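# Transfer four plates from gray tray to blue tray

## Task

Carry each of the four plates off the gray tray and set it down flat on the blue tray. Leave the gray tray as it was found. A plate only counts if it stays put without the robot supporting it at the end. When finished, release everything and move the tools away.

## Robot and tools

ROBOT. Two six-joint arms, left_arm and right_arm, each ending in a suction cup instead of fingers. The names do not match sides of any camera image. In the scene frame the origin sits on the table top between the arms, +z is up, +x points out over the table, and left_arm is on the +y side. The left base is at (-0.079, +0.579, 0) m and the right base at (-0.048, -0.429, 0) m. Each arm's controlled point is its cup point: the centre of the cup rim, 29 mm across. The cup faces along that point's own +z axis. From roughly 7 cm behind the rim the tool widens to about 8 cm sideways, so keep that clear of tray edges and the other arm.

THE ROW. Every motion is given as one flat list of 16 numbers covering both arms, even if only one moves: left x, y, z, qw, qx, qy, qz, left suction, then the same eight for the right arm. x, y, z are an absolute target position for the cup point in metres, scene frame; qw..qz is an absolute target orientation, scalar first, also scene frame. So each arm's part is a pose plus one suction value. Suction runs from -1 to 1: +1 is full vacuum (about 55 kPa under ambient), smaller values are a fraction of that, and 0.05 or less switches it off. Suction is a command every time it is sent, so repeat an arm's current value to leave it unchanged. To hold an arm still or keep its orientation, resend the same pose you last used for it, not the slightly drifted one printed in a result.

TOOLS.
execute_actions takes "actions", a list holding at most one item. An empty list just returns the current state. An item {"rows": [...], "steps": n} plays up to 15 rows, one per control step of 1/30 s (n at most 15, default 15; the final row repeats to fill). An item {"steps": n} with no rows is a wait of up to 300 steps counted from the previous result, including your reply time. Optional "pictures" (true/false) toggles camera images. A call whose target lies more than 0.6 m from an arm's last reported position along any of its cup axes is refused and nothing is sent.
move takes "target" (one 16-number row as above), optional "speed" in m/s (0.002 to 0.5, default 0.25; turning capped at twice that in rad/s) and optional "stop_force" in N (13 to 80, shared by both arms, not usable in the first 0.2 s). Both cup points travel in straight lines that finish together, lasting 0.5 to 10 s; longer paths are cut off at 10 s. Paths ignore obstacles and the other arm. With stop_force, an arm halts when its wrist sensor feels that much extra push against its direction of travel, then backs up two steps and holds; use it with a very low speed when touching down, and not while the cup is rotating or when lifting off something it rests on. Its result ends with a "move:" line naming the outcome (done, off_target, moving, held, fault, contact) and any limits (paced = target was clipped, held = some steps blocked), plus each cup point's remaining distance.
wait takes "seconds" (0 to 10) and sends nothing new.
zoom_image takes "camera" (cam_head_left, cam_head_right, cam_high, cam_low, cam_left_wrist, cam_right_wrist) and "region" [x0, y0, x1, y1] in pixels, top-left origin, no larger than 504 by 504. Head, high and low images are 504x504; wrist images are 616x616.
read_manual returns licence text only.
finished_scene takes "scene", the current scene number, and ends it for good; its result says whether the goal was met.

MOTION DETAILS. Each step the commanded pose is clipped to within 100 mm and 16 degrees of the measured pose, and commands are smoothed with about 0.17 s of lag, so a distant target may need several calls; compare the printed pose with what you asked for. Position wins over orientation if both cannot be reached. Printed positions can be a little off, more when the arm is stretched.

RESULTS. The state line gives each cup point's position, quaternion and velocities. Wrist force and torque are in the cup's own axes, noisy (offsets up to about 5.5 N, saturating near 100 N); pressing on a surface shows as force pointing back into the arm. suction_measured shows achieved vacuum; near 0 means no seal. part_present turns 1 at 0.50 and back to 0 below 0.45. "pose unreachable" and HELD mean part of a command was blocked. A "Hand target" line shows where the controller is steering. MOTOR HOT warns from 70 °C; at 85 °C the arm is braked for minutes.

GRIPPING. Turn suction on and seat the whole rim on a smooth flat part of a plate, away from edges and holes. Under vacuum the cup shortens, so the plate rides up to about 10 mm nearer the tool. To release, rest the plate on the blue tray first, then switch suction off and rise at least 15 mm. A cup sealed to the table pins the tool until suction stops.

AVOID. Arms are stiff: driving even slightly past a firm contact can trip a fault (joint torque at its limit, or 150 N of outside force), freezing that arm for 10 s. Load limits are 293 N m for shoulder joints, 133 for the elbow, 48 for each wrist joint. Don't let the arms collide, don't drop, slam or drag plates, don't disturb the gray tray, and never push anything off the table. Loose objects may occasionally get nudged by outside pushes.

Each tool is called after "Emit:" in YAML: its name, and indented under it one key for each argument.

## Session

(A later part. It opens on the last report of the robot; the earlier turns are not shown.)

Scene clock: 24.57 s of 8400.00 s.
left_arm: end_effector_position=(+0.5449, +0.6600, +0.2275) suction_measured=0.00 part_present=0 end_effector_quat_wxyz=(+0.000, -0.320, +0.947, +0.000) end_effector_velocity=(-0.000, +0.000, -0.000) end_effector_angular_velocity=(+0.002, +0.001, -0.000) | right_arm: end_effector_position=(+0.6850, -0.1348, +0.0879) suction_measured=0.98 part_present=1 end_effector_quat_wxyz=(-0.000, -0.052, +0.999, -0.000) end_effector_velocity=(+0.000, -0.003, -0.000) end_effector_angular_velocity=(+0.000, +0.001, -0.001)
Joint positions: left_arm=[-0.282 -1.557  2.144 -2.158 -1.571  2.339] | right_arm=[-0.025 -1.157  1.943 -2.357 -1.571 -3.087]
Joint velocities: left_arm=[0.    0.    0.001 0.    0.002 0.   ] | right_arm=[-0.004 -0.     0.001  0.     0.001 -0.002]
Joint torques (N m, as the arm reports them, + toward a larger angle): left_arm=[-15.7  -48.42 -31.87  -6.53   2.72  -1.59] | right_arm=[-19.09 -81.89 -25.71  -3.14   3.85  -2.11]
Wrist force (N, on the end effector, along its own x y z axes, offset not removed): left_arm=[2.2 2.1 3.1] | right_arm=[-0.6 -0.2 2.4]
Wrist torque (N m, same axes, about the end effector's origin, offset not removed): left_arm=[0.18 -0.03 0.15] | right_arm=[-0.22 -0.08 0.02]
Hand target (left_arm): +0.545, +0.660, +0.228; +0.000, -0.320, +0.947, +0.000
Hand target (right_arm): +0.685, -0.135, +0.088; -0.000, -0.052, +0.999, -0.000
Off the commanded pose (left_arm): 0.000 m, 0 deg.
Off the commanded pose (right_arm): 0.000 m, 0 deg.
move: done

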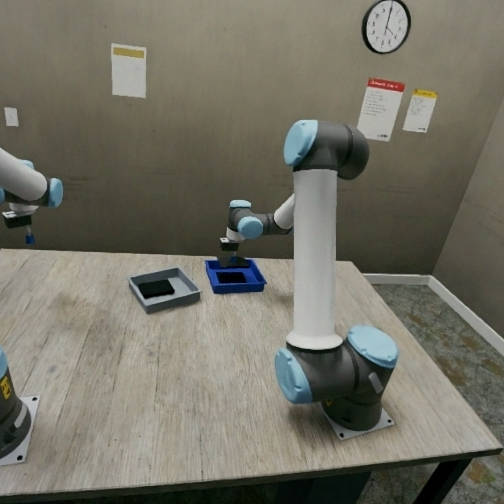

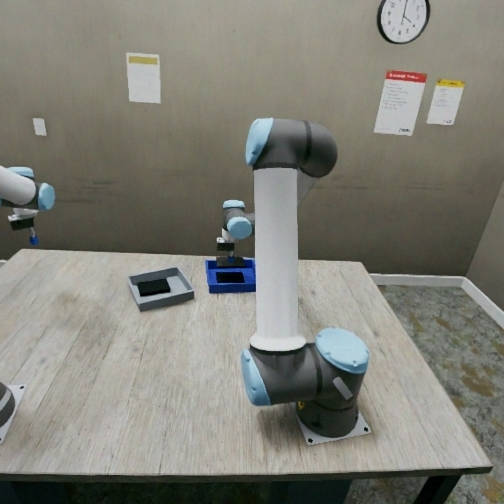

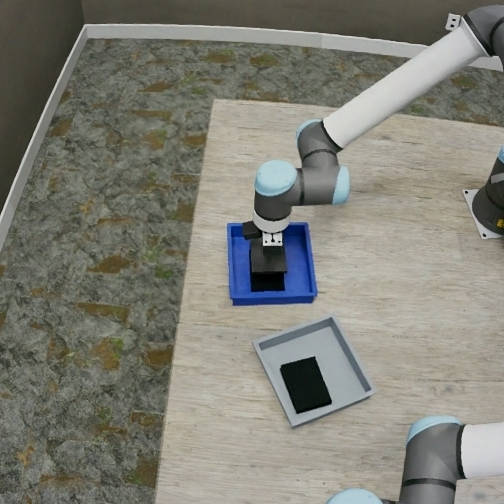

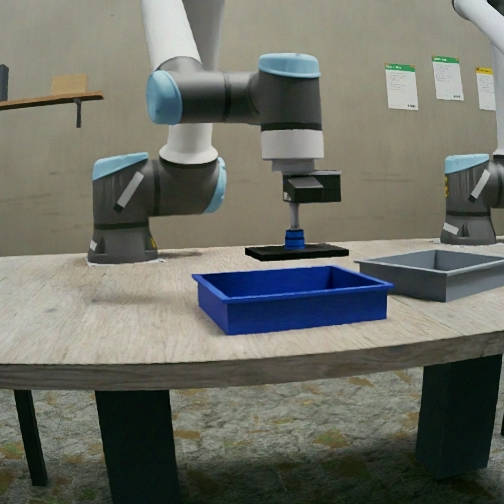

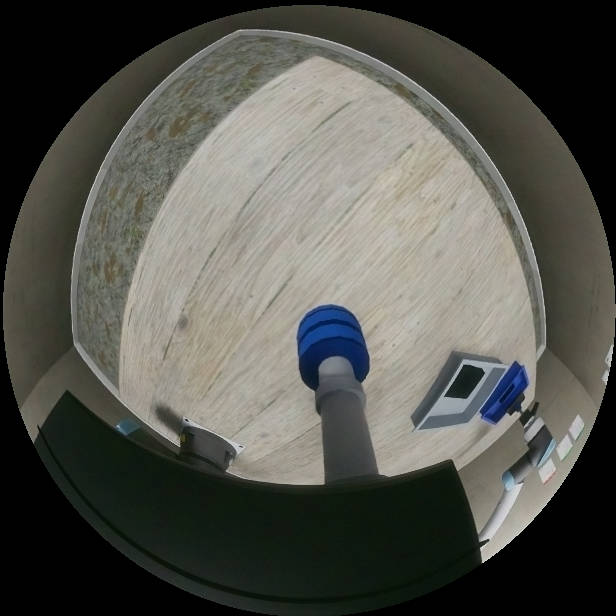

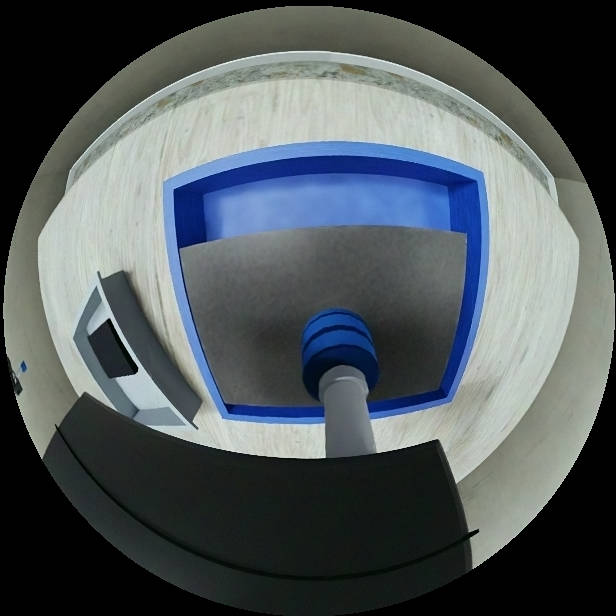

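Emit:
move:
  target: [0.5449,0.66,0.2275,0,-0.320,0.947,0,0,0.685,-0.135,0.0165,0,-0.052,0.9986,0,1]
  speed: 0.13

Emit:
move:
  target: [0.5449,0.66,0.2275,0,-0.320,0.947,0,0,0.685,-0.135,0.0085,0,-0.052,0.9986,0,1]
  speed: 0.004
  stop_force: 13

Scene clock: 26.40 s of 8400.00 s.
left_arm: end_effector_position=(+0.5449, +0.6600, +0.2275) suction_measured=0.00 part_present=0 end_effector_quat_wxyz=(+0.000, -0.320, +0.947, +0.000) end_effector_velocity=(-0.000, +0.000, -0.000) end_effector_angular_velocity=(+0.001, +0.000, -0.000) | right_arm: end_effector_position=(+0.6851, -0.1351, +0.0168) suction_measured=0.98 part_present=1 end_effector_quat_wxyz=(-0.000, -0.052, +0.999, -0.000) end_effector_velocity=(+0.000, +0.000, -0.002) end_effector_angular_velocity=(+0.000, +0.001, -0.002)
Joint positions: left_arm=[-0.282 -1.557  2.144 -2.158 -1.571  2.339] | right_arm=[-0.025 -1.063  1.97  -2.478 -1.571 -3.087]
Joint velocities: left_arm=[-0.    -0.     0.     0.001  0.001  0.   ] | right_arm=[-0.     0.004 -0.    -0.003  0.     0.002]
Joint torques (N m, as the arm reports them, + toward a larger angle): left_arm=[-12.34 -50.85 -31.87  -6.8    2.46  -1.72] | right_arm=[  6.13 -54.11 -22.1   -6.95   3.94   2.8 ]
Wrist force (N, on the end effector, along its own x y z axes, offset not removed): left_arm=[2.5 0.7 4.4] | right_arm=[1.5 -2.7 1.6]
Wrist torque (N m, same axes, about the end effector's origin, offset not removed): left_arm=[-0.07 -0.15 0.14] | right_arm=[-0.60 -0.35 0.00]
Hand target (left_arm): +0.545, +0.660, +0.228; +0.000, -0.320, +0.947, +0.000
Hand target (right_arm): +0.685, -0.135, +0.016; -0.000, -0.052, +0.999, -0.000
Off the commanded pose (left_arm): 0.000 m, 0 deg.
Off the commanded pose (right_arm): 0.000 m, 0 deg.
move: done

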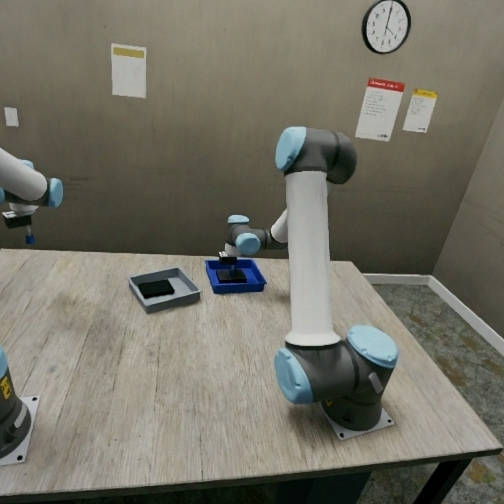

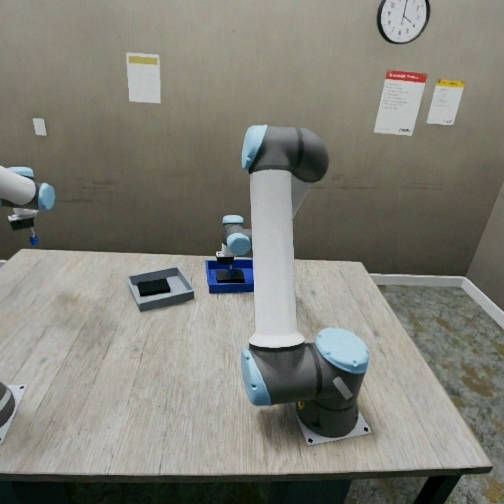

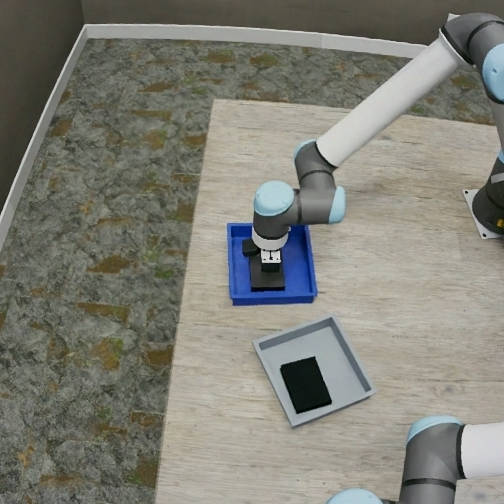

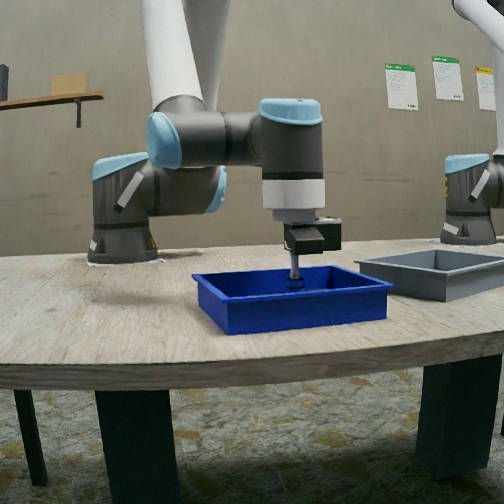

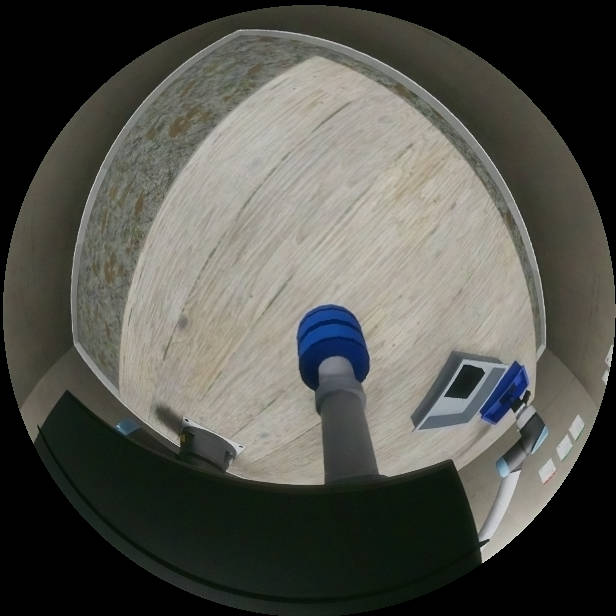

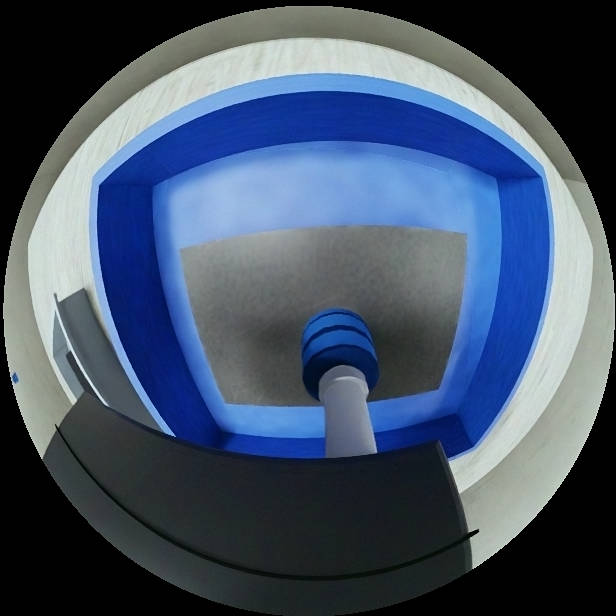

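Scene clock: 27.60 s of 8400.00 s.
left_arm: end_effector_position=(+0.5449, +0.6600, +0.2275) suction_measured=0.00 part_present=0 end_effector_quat_wxyz=(+0.000, -0.320, +0.947, +0.000) end_effector_velocity=(-0.000, +0.000, +0.000) end_effector_angular_velocity=(-0.000, +0.000, -0.000) | right_arm: end_effector_position=(+0.6851, -0.1351, +0.0136) suction_measured=1.00 part_present=1 end_effector_quat_wxyz=(+0.000, -0.052, +0.999, +0.000) end_effector_velocity=(-0.002, +0.000, +0.000) end_effector_angular_velocity=(+0.000, +0.003, -0.001)
Joint positions: left_arm=[-0.282 -1.557  2.144 -2.158 -1.571  2.339] | right_arm=[-0.025 -1.058  1.971 -2.483 -1.571 -3.087]
Joint velocities: left_arm=[ 0. -0.  0.  0. -0.  0.] | right_arm=[ 0.    -0.002  0.002  0.003  0.001  0.001]
Joint torques (N m, as the arm reports them, + toward a larger angle): left_arm=[-14.68 -48.27 -33.82  -6.87   3.07  -1.27] | right_arm=[ 13.33 -70.55 -18.93   0.31   3.93   2.17]
Wrist force (N, on the end effector, along its own x y z axes, offset not removed): left_arm=[3.1 1.0 3.0] | right_arm=[7.4 -1.0 -23.2]
Wrist torque (N m, same axes, about the end effector's origin, offset not removed): left_arm=[0.05 -0.14 0.08] | right_arm=[-0.40 -0.19 -0.01]
Hand target (left_arm): +0.545, +0.660, +0.228; +0.000, -0.320, +0.947, +0.000
Hand target (right_arm): +0.685, -0.135, +0.014; +0.000, -0.052, +0.999, +0.000
Off the commanded pose (left_arm): 0.000 m, 0 deg.
Off the commanded pose (right_arm): 0.005 m, 0 deg.
move: contact (right_arm)

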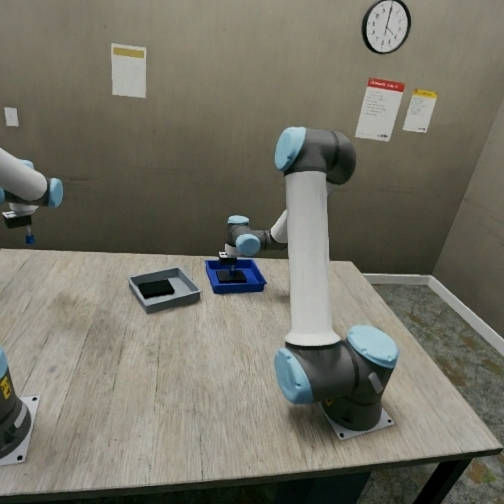

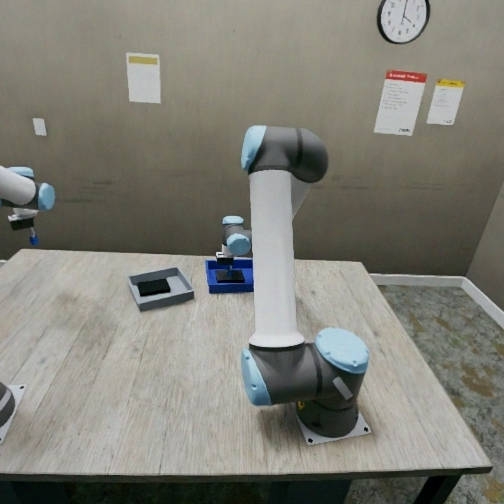

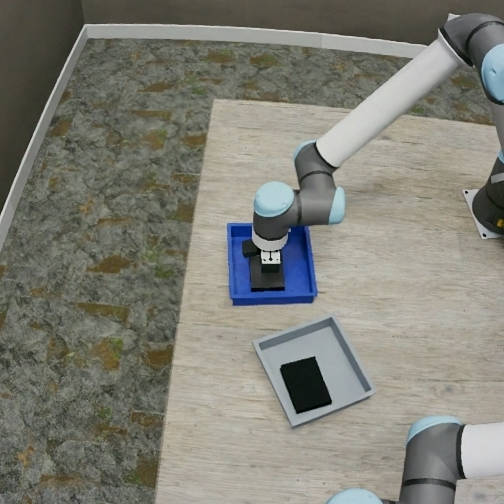

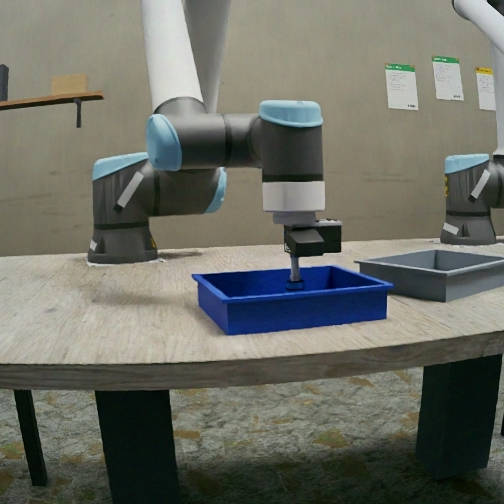

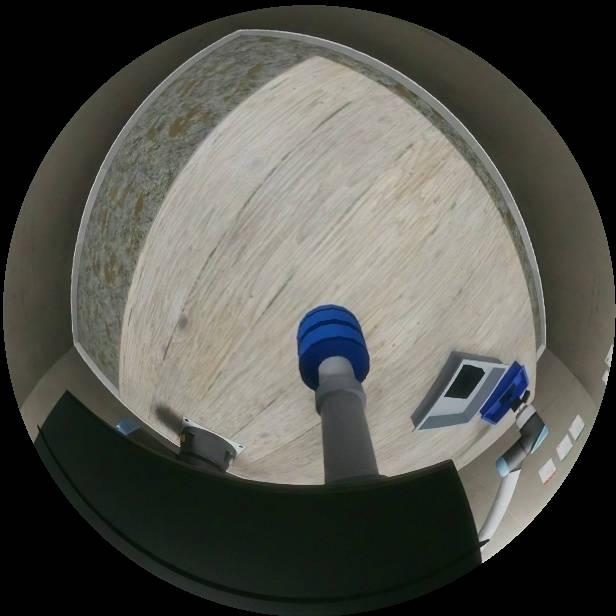

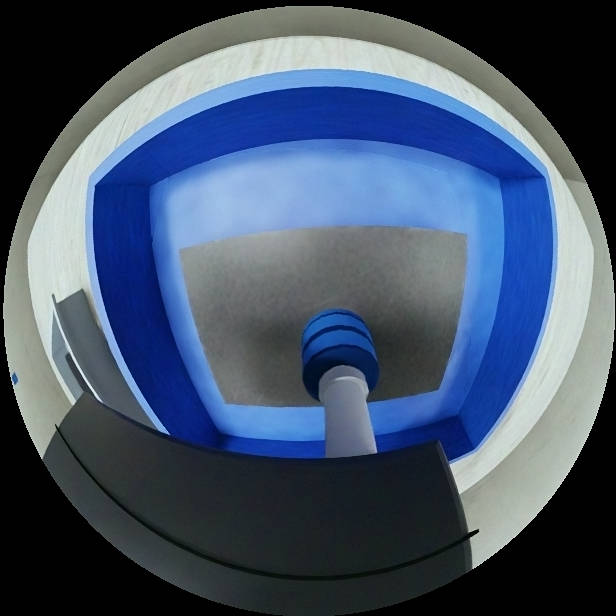

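Emit:
execute_actions:
  actions:
    - {"rows":[[0.5449,0.66,0.2275,0,-0.320,0.947,0,0,0.685,-0.135,0.0146,0,-0.052,0.9986,0,0]],"steps":5}
  pictures: false

Emit:
move:
  target: [0.5449,0.66,0.2275,0,-0.320,0.947,0,0,0.685,-0.135,0.08,0,-0.052,0.9986,0,0]
  speed: 0.25

Emit:
move:
  target: [0.5449,0.66,0.2275,0,-0.320,0.947,0,0,0.572,0.203,0.08,0,-0.1736,0.9848,0,0]
  speed: 0.45

Scene clock: 28.57 s of 8400.00 s.
left_arm: end_effector_position=(+0.5449, +0.6600, +0.2275) suction_measured=0.00 part_present=0 end_effector_quat_wxyz=(+0.000, -0.320, +0.947, +0.000) end_effector_velocity=(-0.000, +0.000, -0.001) end_effector_angular_velocity=(+0.001, +0.001, +0.000) | right_arm: end_effector_position=(+0.6850, -0.1351, +0.0142) suction_measured=0.00 part_present=0 end_effector_quat_wxyz=(-0.000, -0.052, +0.999, -0.000) end_effector_velocity=(-0.001, +0.001, +0.001) end_effector_angular_velocity=(-0.000, +0.002, +0.001)
Joint positions: left_arm=[-0.282 -1.557  2.144 -2.158 -1.571  2.339] | right_arm=[-0.025 -1.059  1.971 -2.482 -1.571 -3.087]
Joint velocities: left_arm=[-0.     0.     0.001  0.     0.    -0.   ] | right_arm=[ 0.001 -0.003  0.     0.004  0.     0.   ]
Joint torques (N m, as the arm reports them, + toward a larger angle): left_arm=[ -8.9  -51.96 -33.63  -6.75   2.84  -1.41] | right_arm=[ 16.97 -80.16 -30.44   0.43   4.01   2.7 ]
Wrist force (N, on the end effector, along its own x y z axes, offset not removed): left_arm=[3.0 -2.5 1.5] | right_arm=[-0.6 0.4 -7.0]
Wrist torque (N m, same axes, about the end effector's origin, offset not removed): left_arm=[-0.50 -0.17 0.08] | right_arm=[-0.24 -0.14 -0.08]
Hand target (left_arm): +0.545, +0.660, +0.228; +0.000, -0.320, +0.947, +0.000
Hand target (right_arm): +0.685, -0.135, +0.015; +0.000, -0.052, +0.999, +0.000
Off the commanded pose (left_arm): 0.000 m, 0 deg.
Off the commanded pose (right_arm): 0.000 m, 0 deg.
Steps of this call (steps 1 to 24: nothing new was sent; steps 25 to 29: all 5 steps of this action). Readings (end_effector_position | what the end effector reports):
25: left_arm (+0.5449, +0.6600, +0.2275) | right_arm (+0.6851, -0.1351, +0.0138) | left_arm suction_measured=0.00 part_present=0 | right_arm suction_measured=0.18 part_present=0
26: left_arm (+0.5449, +0.6600, +0.2275) | right_arm (+0.6851, -0.1351, +0.0139) | left_arm suction_measured=0.00 part_present=0 | right_arm suction_measured=0.00 part_present=0
28: left_arm (+0.5449, +0.6600, +0.2275) | right_arm (+0.6850, -0.1351, +0.0141) | left_arm suction_measured=0.00 part_present=0 | right_arm suction_measured=0.00 part_present=0
29: the state above

Scene clock: 29.80 s of 8400.00 s.
left_arm: end_effector_position=(+0.5449, +0.6600, +0.2275) suction_measured=0.00 part_present=0 end_effector_quat_wxyz=(+0.000, -0.320, +0.947, +0.000) end_effector_velocity=(+0.000, -0.000, +0.000) end_effector_angular_velocity=(-0.001, +0.000, -0.000) | right_arm: end_effector_position=(+0.6849, -0.1349, +0.0796) suction_measured=0.00 part_present=0 end_effector_quat_wxyz=(+0.000, -0.052, +0.999, +0.000) end_effector_velocity=(-0.001, -0.001, +0.003) end_effector_angular_velocity=(-0.001, +0.002, +0.000)
Joint positions: left_arm=[-0.282 -1.557  2.144 -2.158 -1.571  2.339] | right_arm=[-0.025 -1.147  1.947 -2.372 -1.571 -3.087]
Joint velocities: left_arm=[ 0.     0.    -0.     0.    -0.001  0.   ] | right_arm=[-0.    -0.004 -0.001  0.007 -0.001 -0.001]
Joint torques (N m, as the arm reports them, + toward a larger angle): left_arm=[-11.13 -48.92 -32.45  -7.09   2.35  -1.12] | right_arm=[-13.56 -82.81 -40.22  -0.28   3.25  -1.71]
Wrist force (N, on the end effector, along its own x y z axes, offset not removed): left_arm=[2.3 -1.2 3.7] | right_arm=[-1.1 1.3 0.7]
Wrist torque (N m, same axes, about the end effector's origin, offset not removed): left_arm=[-0.36 -0.05 0.09] | right_arm=[-0.15 0.00 0.09]
Hand target (left_arm): +0.545, +0.660, +0.228; +0.000, -0.320, +0.947, +0.000
Hand target (right_arm): +0.685, -0.135, +0.080; +0.000, -0.052, +0.999, +0.000
Off the commanded pose (left_arm): 0.000 m, 0 deg.
Off the commanded pose (right_arm): 0.000 m, 0 deg.
move: done

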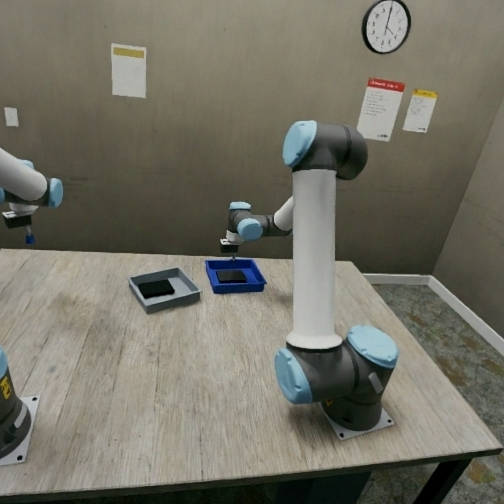

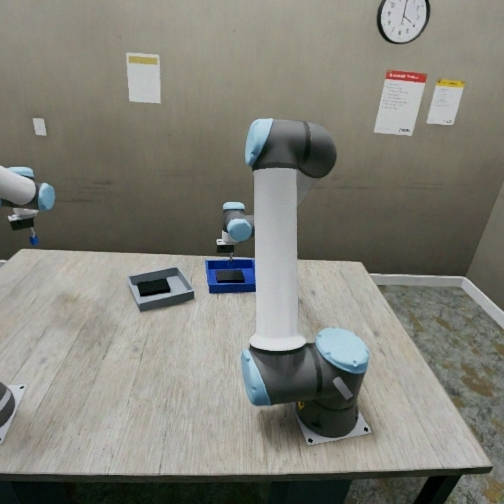

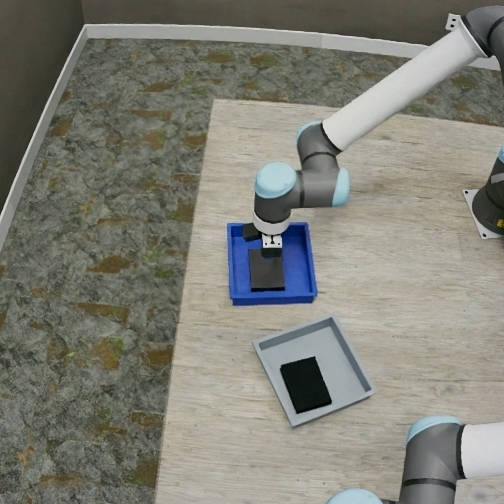

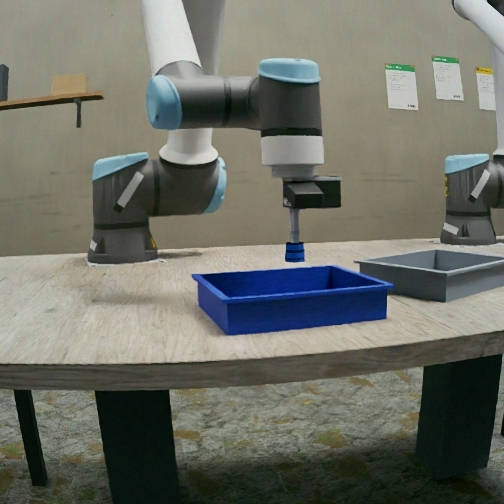

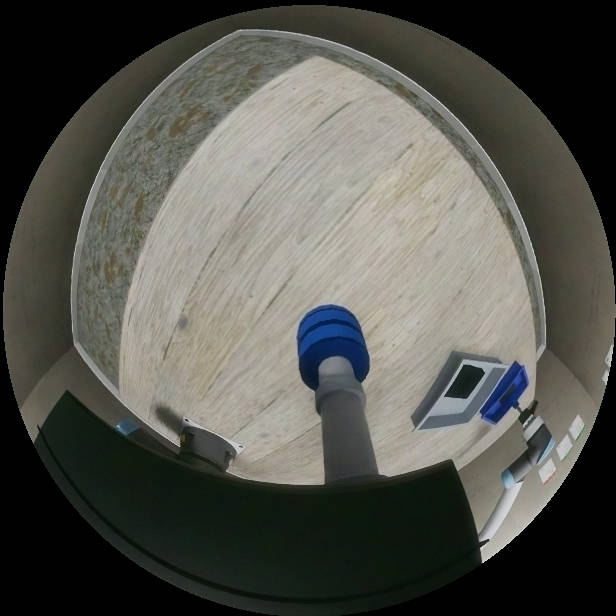

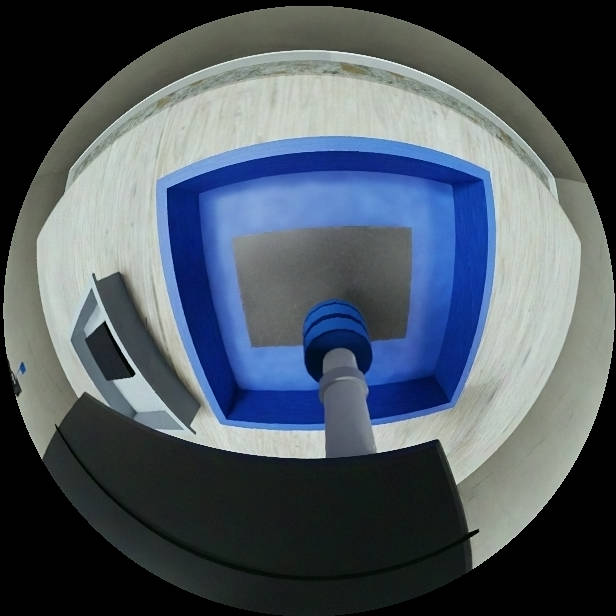

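Scene clock: 31.43 s of 8400.00 s.
left_arm: end_effector_position=(+0.5449, +0.6600, +0.2275) suction_measured=0.00 part_present=0 end_effector_quat_wxyz=(+0.000, -0.320, +0.947, +0.000) end_effector_velocity=(+0.000, +0.000, +0.000) end_effector_angular_velocity=(+0.001, -0.001, -0.000) | right_arm: end_effector_position=(+0.5719, +0.2028, +0.0801) suction_measured=0.00 part_present=0 end_effector_quat_wxyz=(+0.000, -0.174, +0.985, +0.000) end_effector_velocity=(+0.000, +0.003, +0.001) end_effector_angular_velocity=(-0.000, -0.002, +0.002)
Joint positions: left_arm=[-0.282 -1.557  2.144 -2.158 -1.571  2.339] | right_arm=[ 0.413 -1.027  1.745 -2.289 -1.571 -2.894]
Joint velocities: left_arm=[ 0.    -0.    -0.001  0.     0.001  0.   ] | right_arm=[ 0.003  0.002 -0.004  0.001 -0.001  0.001]
Joint torques (N m, as the arm reports them, + toward a larger angle): left_arm=[-13.22 -46.32 -32.05  -6.54   2.25  -1.33] | right_arm=[ 16.76 -63.71 -42.63  -0.38  -3.93   2.58]
Wrist force (N, on the end effector, along its own x y z axes, offset not removed): left_arm=[3.5 2.1 1.3] | right_arm=[-0.5 -2.9 1.5]
Wrist torque (N m, same axes, about the end effector's origin, offset not removed): left_arm=[0.21 -0.21 0.13] | right_arm=[-0.73 -0.01 -0.02]
Hand target (left_arm): +0.545, +0.660, +0.228; +0.000, -0.320, +0.947, +0.000
Hand target (right_arm): +0.572, +0.203, +0.080; +0.000, -0.174, +0.985, +0.000
Off the commanded pose (left_arm): 0.000 m, 0 deg.
Off the commanded pose (right_arm): 0.000 m, 0 deg.
move: done

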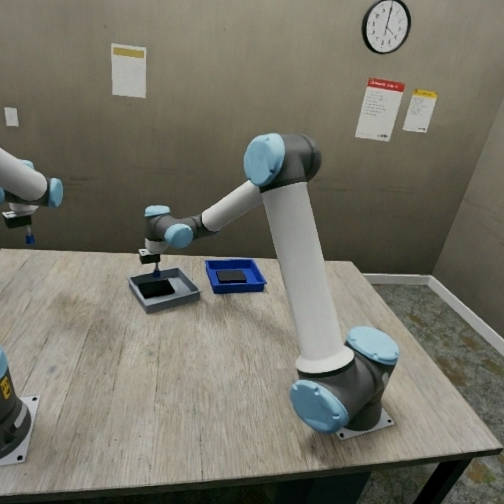

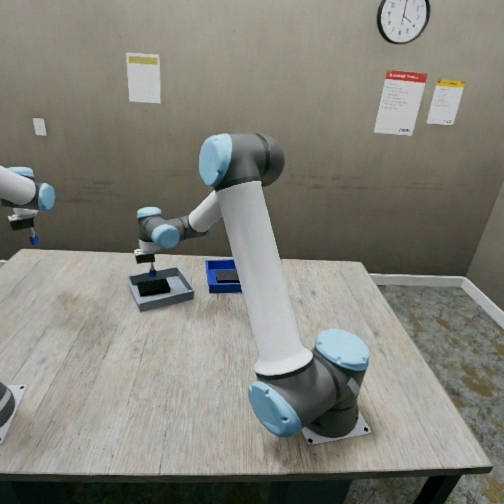

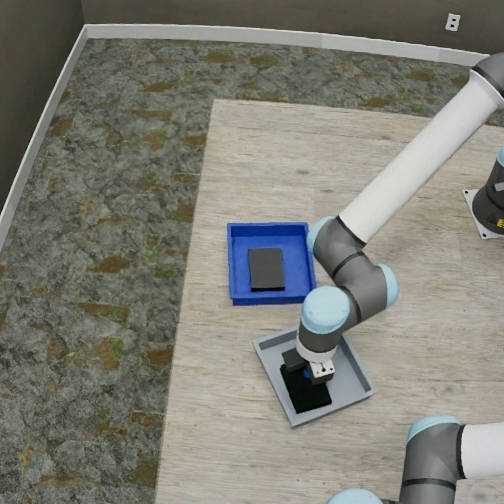

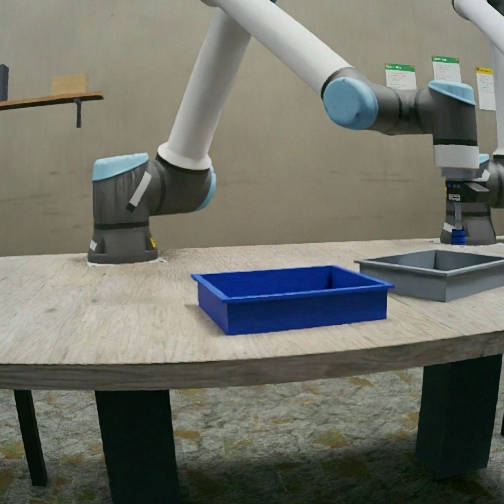

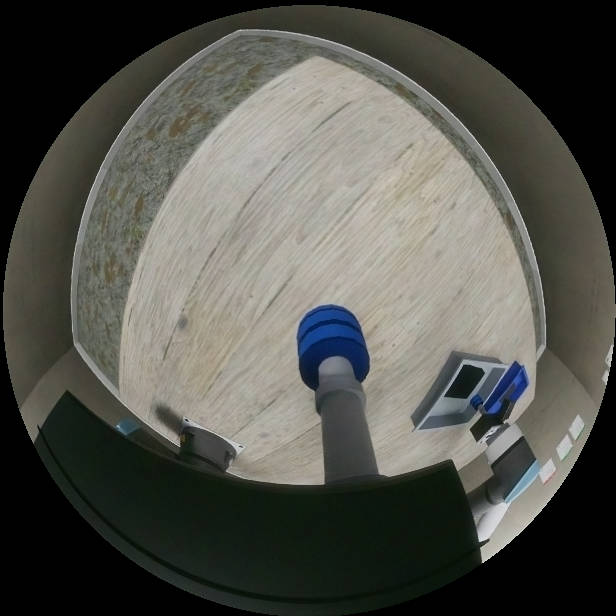

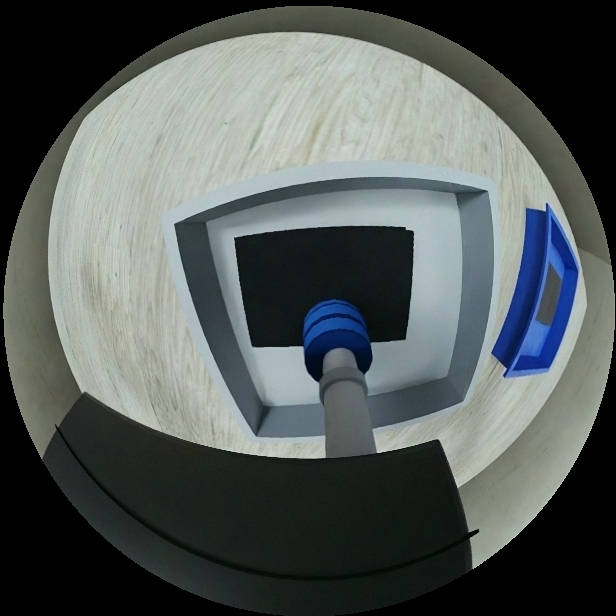

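Emit:
move:
  target: [0.5449,0.66,0.2275,0,-0.320,0.947,0,0,0.572,0.203,0.019,0,-0.1736,0.9848,0,1]
  speed: 0.1

Emit:
execute_actions:
  actions:
    - {"steps":7}
  pictures: false

Scene clock: 33.03 s of 8400.00 s.
left_arm: end_effector_position=(+0.5449, +0.6600, +0.2275) suction_measured=0.00 part_present=0 end_effector_quat_wxyz=(+0.000, -0.320, +0.947, +0.000) end_effector_velocity=(+0.000, +0.000, +0.000) end_effector_angular_velocity=(+0.000, -0.000, +0.000) | right_arm: end_effector_position=(+0.5720, +0.2030, +0.0194) suction_measured=0.45 part_present=0 end_effector_quat_wxyz=(-0.000, -0.174, +0.985, -0.000) end_effector_velocity=(+0.000, -0.000, -0.003) end_effector_angular_velocity=(-0.001, -0.000, +0.001)
Joint positions: left_arm=[-0.282 -1.557  2.144 -2.158 -1.571  2.339] | right_arm=[ 0.413 -0.957  1.765 -2.379 -1.571 -2.894]
Joint velocities: left_arm=[ 0. -0. -0.  0.  0. -0.] | right_arm=[-0.     0.003  0.    -0.003 -0.001 -0.001]
Joint torques (N m, as the arm reports them, + toward a larger angle): left_arm=[-10.31 -51.27 -33.47  -6.75   2.24  -0.53] | right_arm=[-18.89 -69.03 -25.64  -6.99  -3.87  -1.69]
Wrist force (N, on the end effector, along its own x y z axes, offset not removed): left_arm=[3.1 -0.4 1.3] | right_arm=[0.2 0.1 2.9]
Wrist torque (N m, same axes, about the end effector's origin, offset not removed): left_arm=[-0.16 -0.09 0.08] | right_arm=[-0.24 -0.21 0.04]
Hand target (left_arm): +0.545, +0.660, +0.228; +0.000, -0.320, +0.947, +0.000
Hand target (right_arm): +0.572, +0.203, +0.019; -0.000, -0.174, +0.985, -0.000
Off the commanded pose (left_arm): 0.000 m, 0 deg.
Off the commanded pose (right_arm): 0.000 m, 0 deg.
move: done

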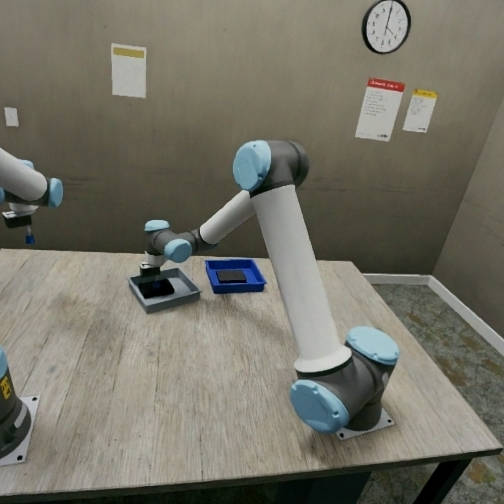

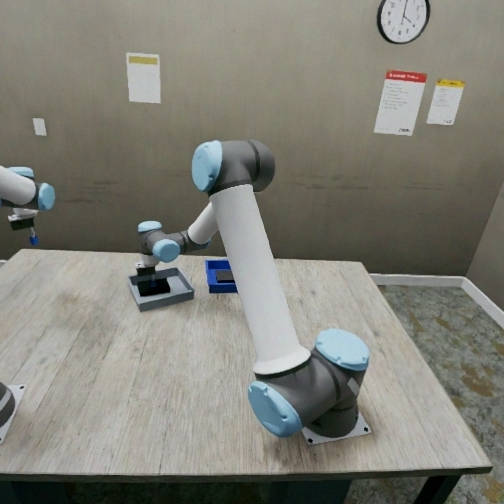

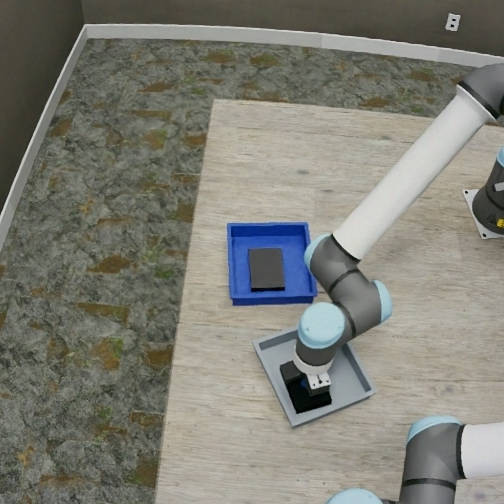

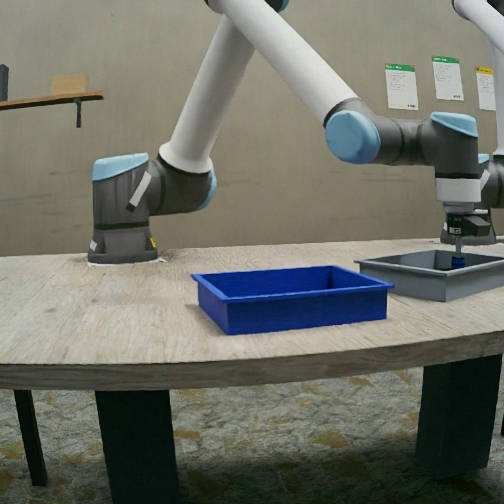

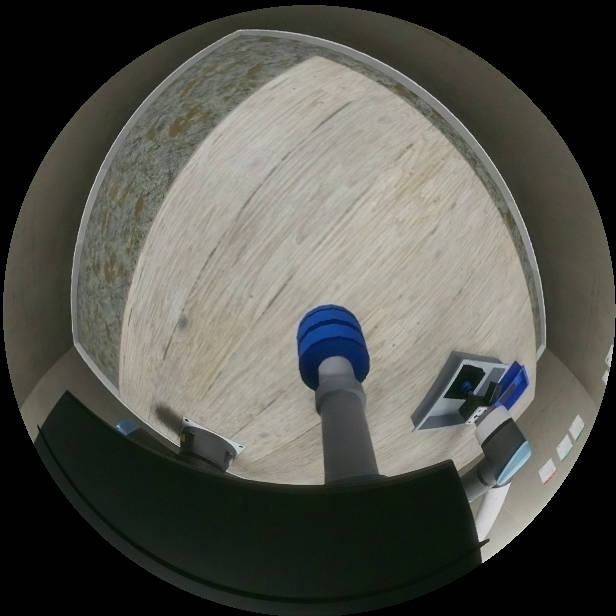

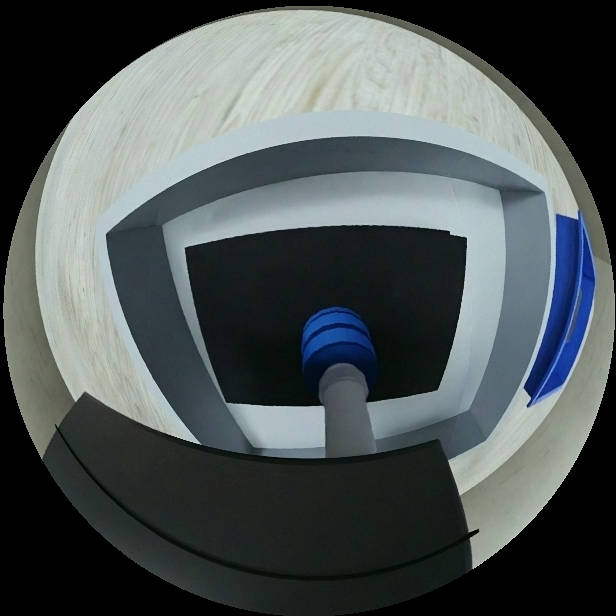

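Scene clock: 33.27 s of 8400.00 s.
left_arm: end_effector_position=(+0.5449, +0.6600, +0.2275) suction_measured=0.00 part_present=0 end_effector_quat_wxyz=(+0.000, -0.320, +0.947, +0.000) end_effector_velocity=(-0.000, +0.000, +0.000) end_effector_angular_velocity=(-0.000, +0.000, +0.000) | right_arm: end_effector_position=(+0.5720, +0.2030, +0.0190) suction_measured=0.78 part_present=1 end_effector_quat_wxyz=(+0.000, -0.174, +0.985, -0.000) end_effector_velocity=(-0.000, -0.000, -0.001) end_effector_angular_velocity=(-0.001, +0.002, -0.002)
Joint positions: left_arm=[-0.282 -1.557  2.144 -2.158 -1.571  2.339] | right_arm=[ 0.413 -0.957  1.765 -2.379 -1.571 -2.894]
Joint velocities: left_arm=[ 0. -0. -0.  0. -0. -0.] | right_arm=[-0.     0.001  0.     0.     0.     0.002]
Joint torques (N m, as the arm reports them, + toward a larger angle): left_arm=[-12.64 -48.59 -33.17  -6.2    2.25  -1.01] | right_arm=[-20.2  -65.08 -24.99  -6.81  -4.03  -1.62]
Wrist force (N, on the end effector, along its own x y z axes, offset not removed): left_arm=[4.5 1.0 3.5] | right_arm=[1.0 0.4 1.2]
Wrist torque (N m, same axes, about the end effector's origin, offset not removed): left_arm=[-0.06 -0.43 0.11] | right_arm=[-0.32 -0.34 0.00]
Hand target (left_arm): +0.545, +0.660, +0.228; +0.000, -0.320, +0.947, +0.000
Hand target (right_arm): +0.572, +0.203, +0.019; -0.000, -0.174, +0.985, -0.000
Off the commanded pose (left_arm): 0.000 m, 0 deg.
Off the commanded pose (right_arm): 0.000 m, 0 deg.
Steps of this call (steps 1 to 7: nothing new was sent). Readings (end_effector_position | what the end effector reports):
1: left_arm (+0.5449, +0.6600, +0.2275) | right_arm (+0.5720, +0.2030, +0.0193) | left_arm suction_measured=0.00 part_present=0 | right_arm suction_measured=0.48 part_present=0
2: left_arm (+0.5449, +0.6600, +0.2275) | right_arm (+0.5720, +0.2030, +0.0192) | left_arm suction_measured=0.00 part_present=0 | right_arm suction_measured=0.53 part_present=1
4: left_arm (+0.5449, +0.6600, +0.2275) | right_arm (+0.5720, +0.2030, +0.0191) | left_arm suction_measured=0.00 part_present=0 | right_arm suction_measured=0.64 part_present=1
7: the state above


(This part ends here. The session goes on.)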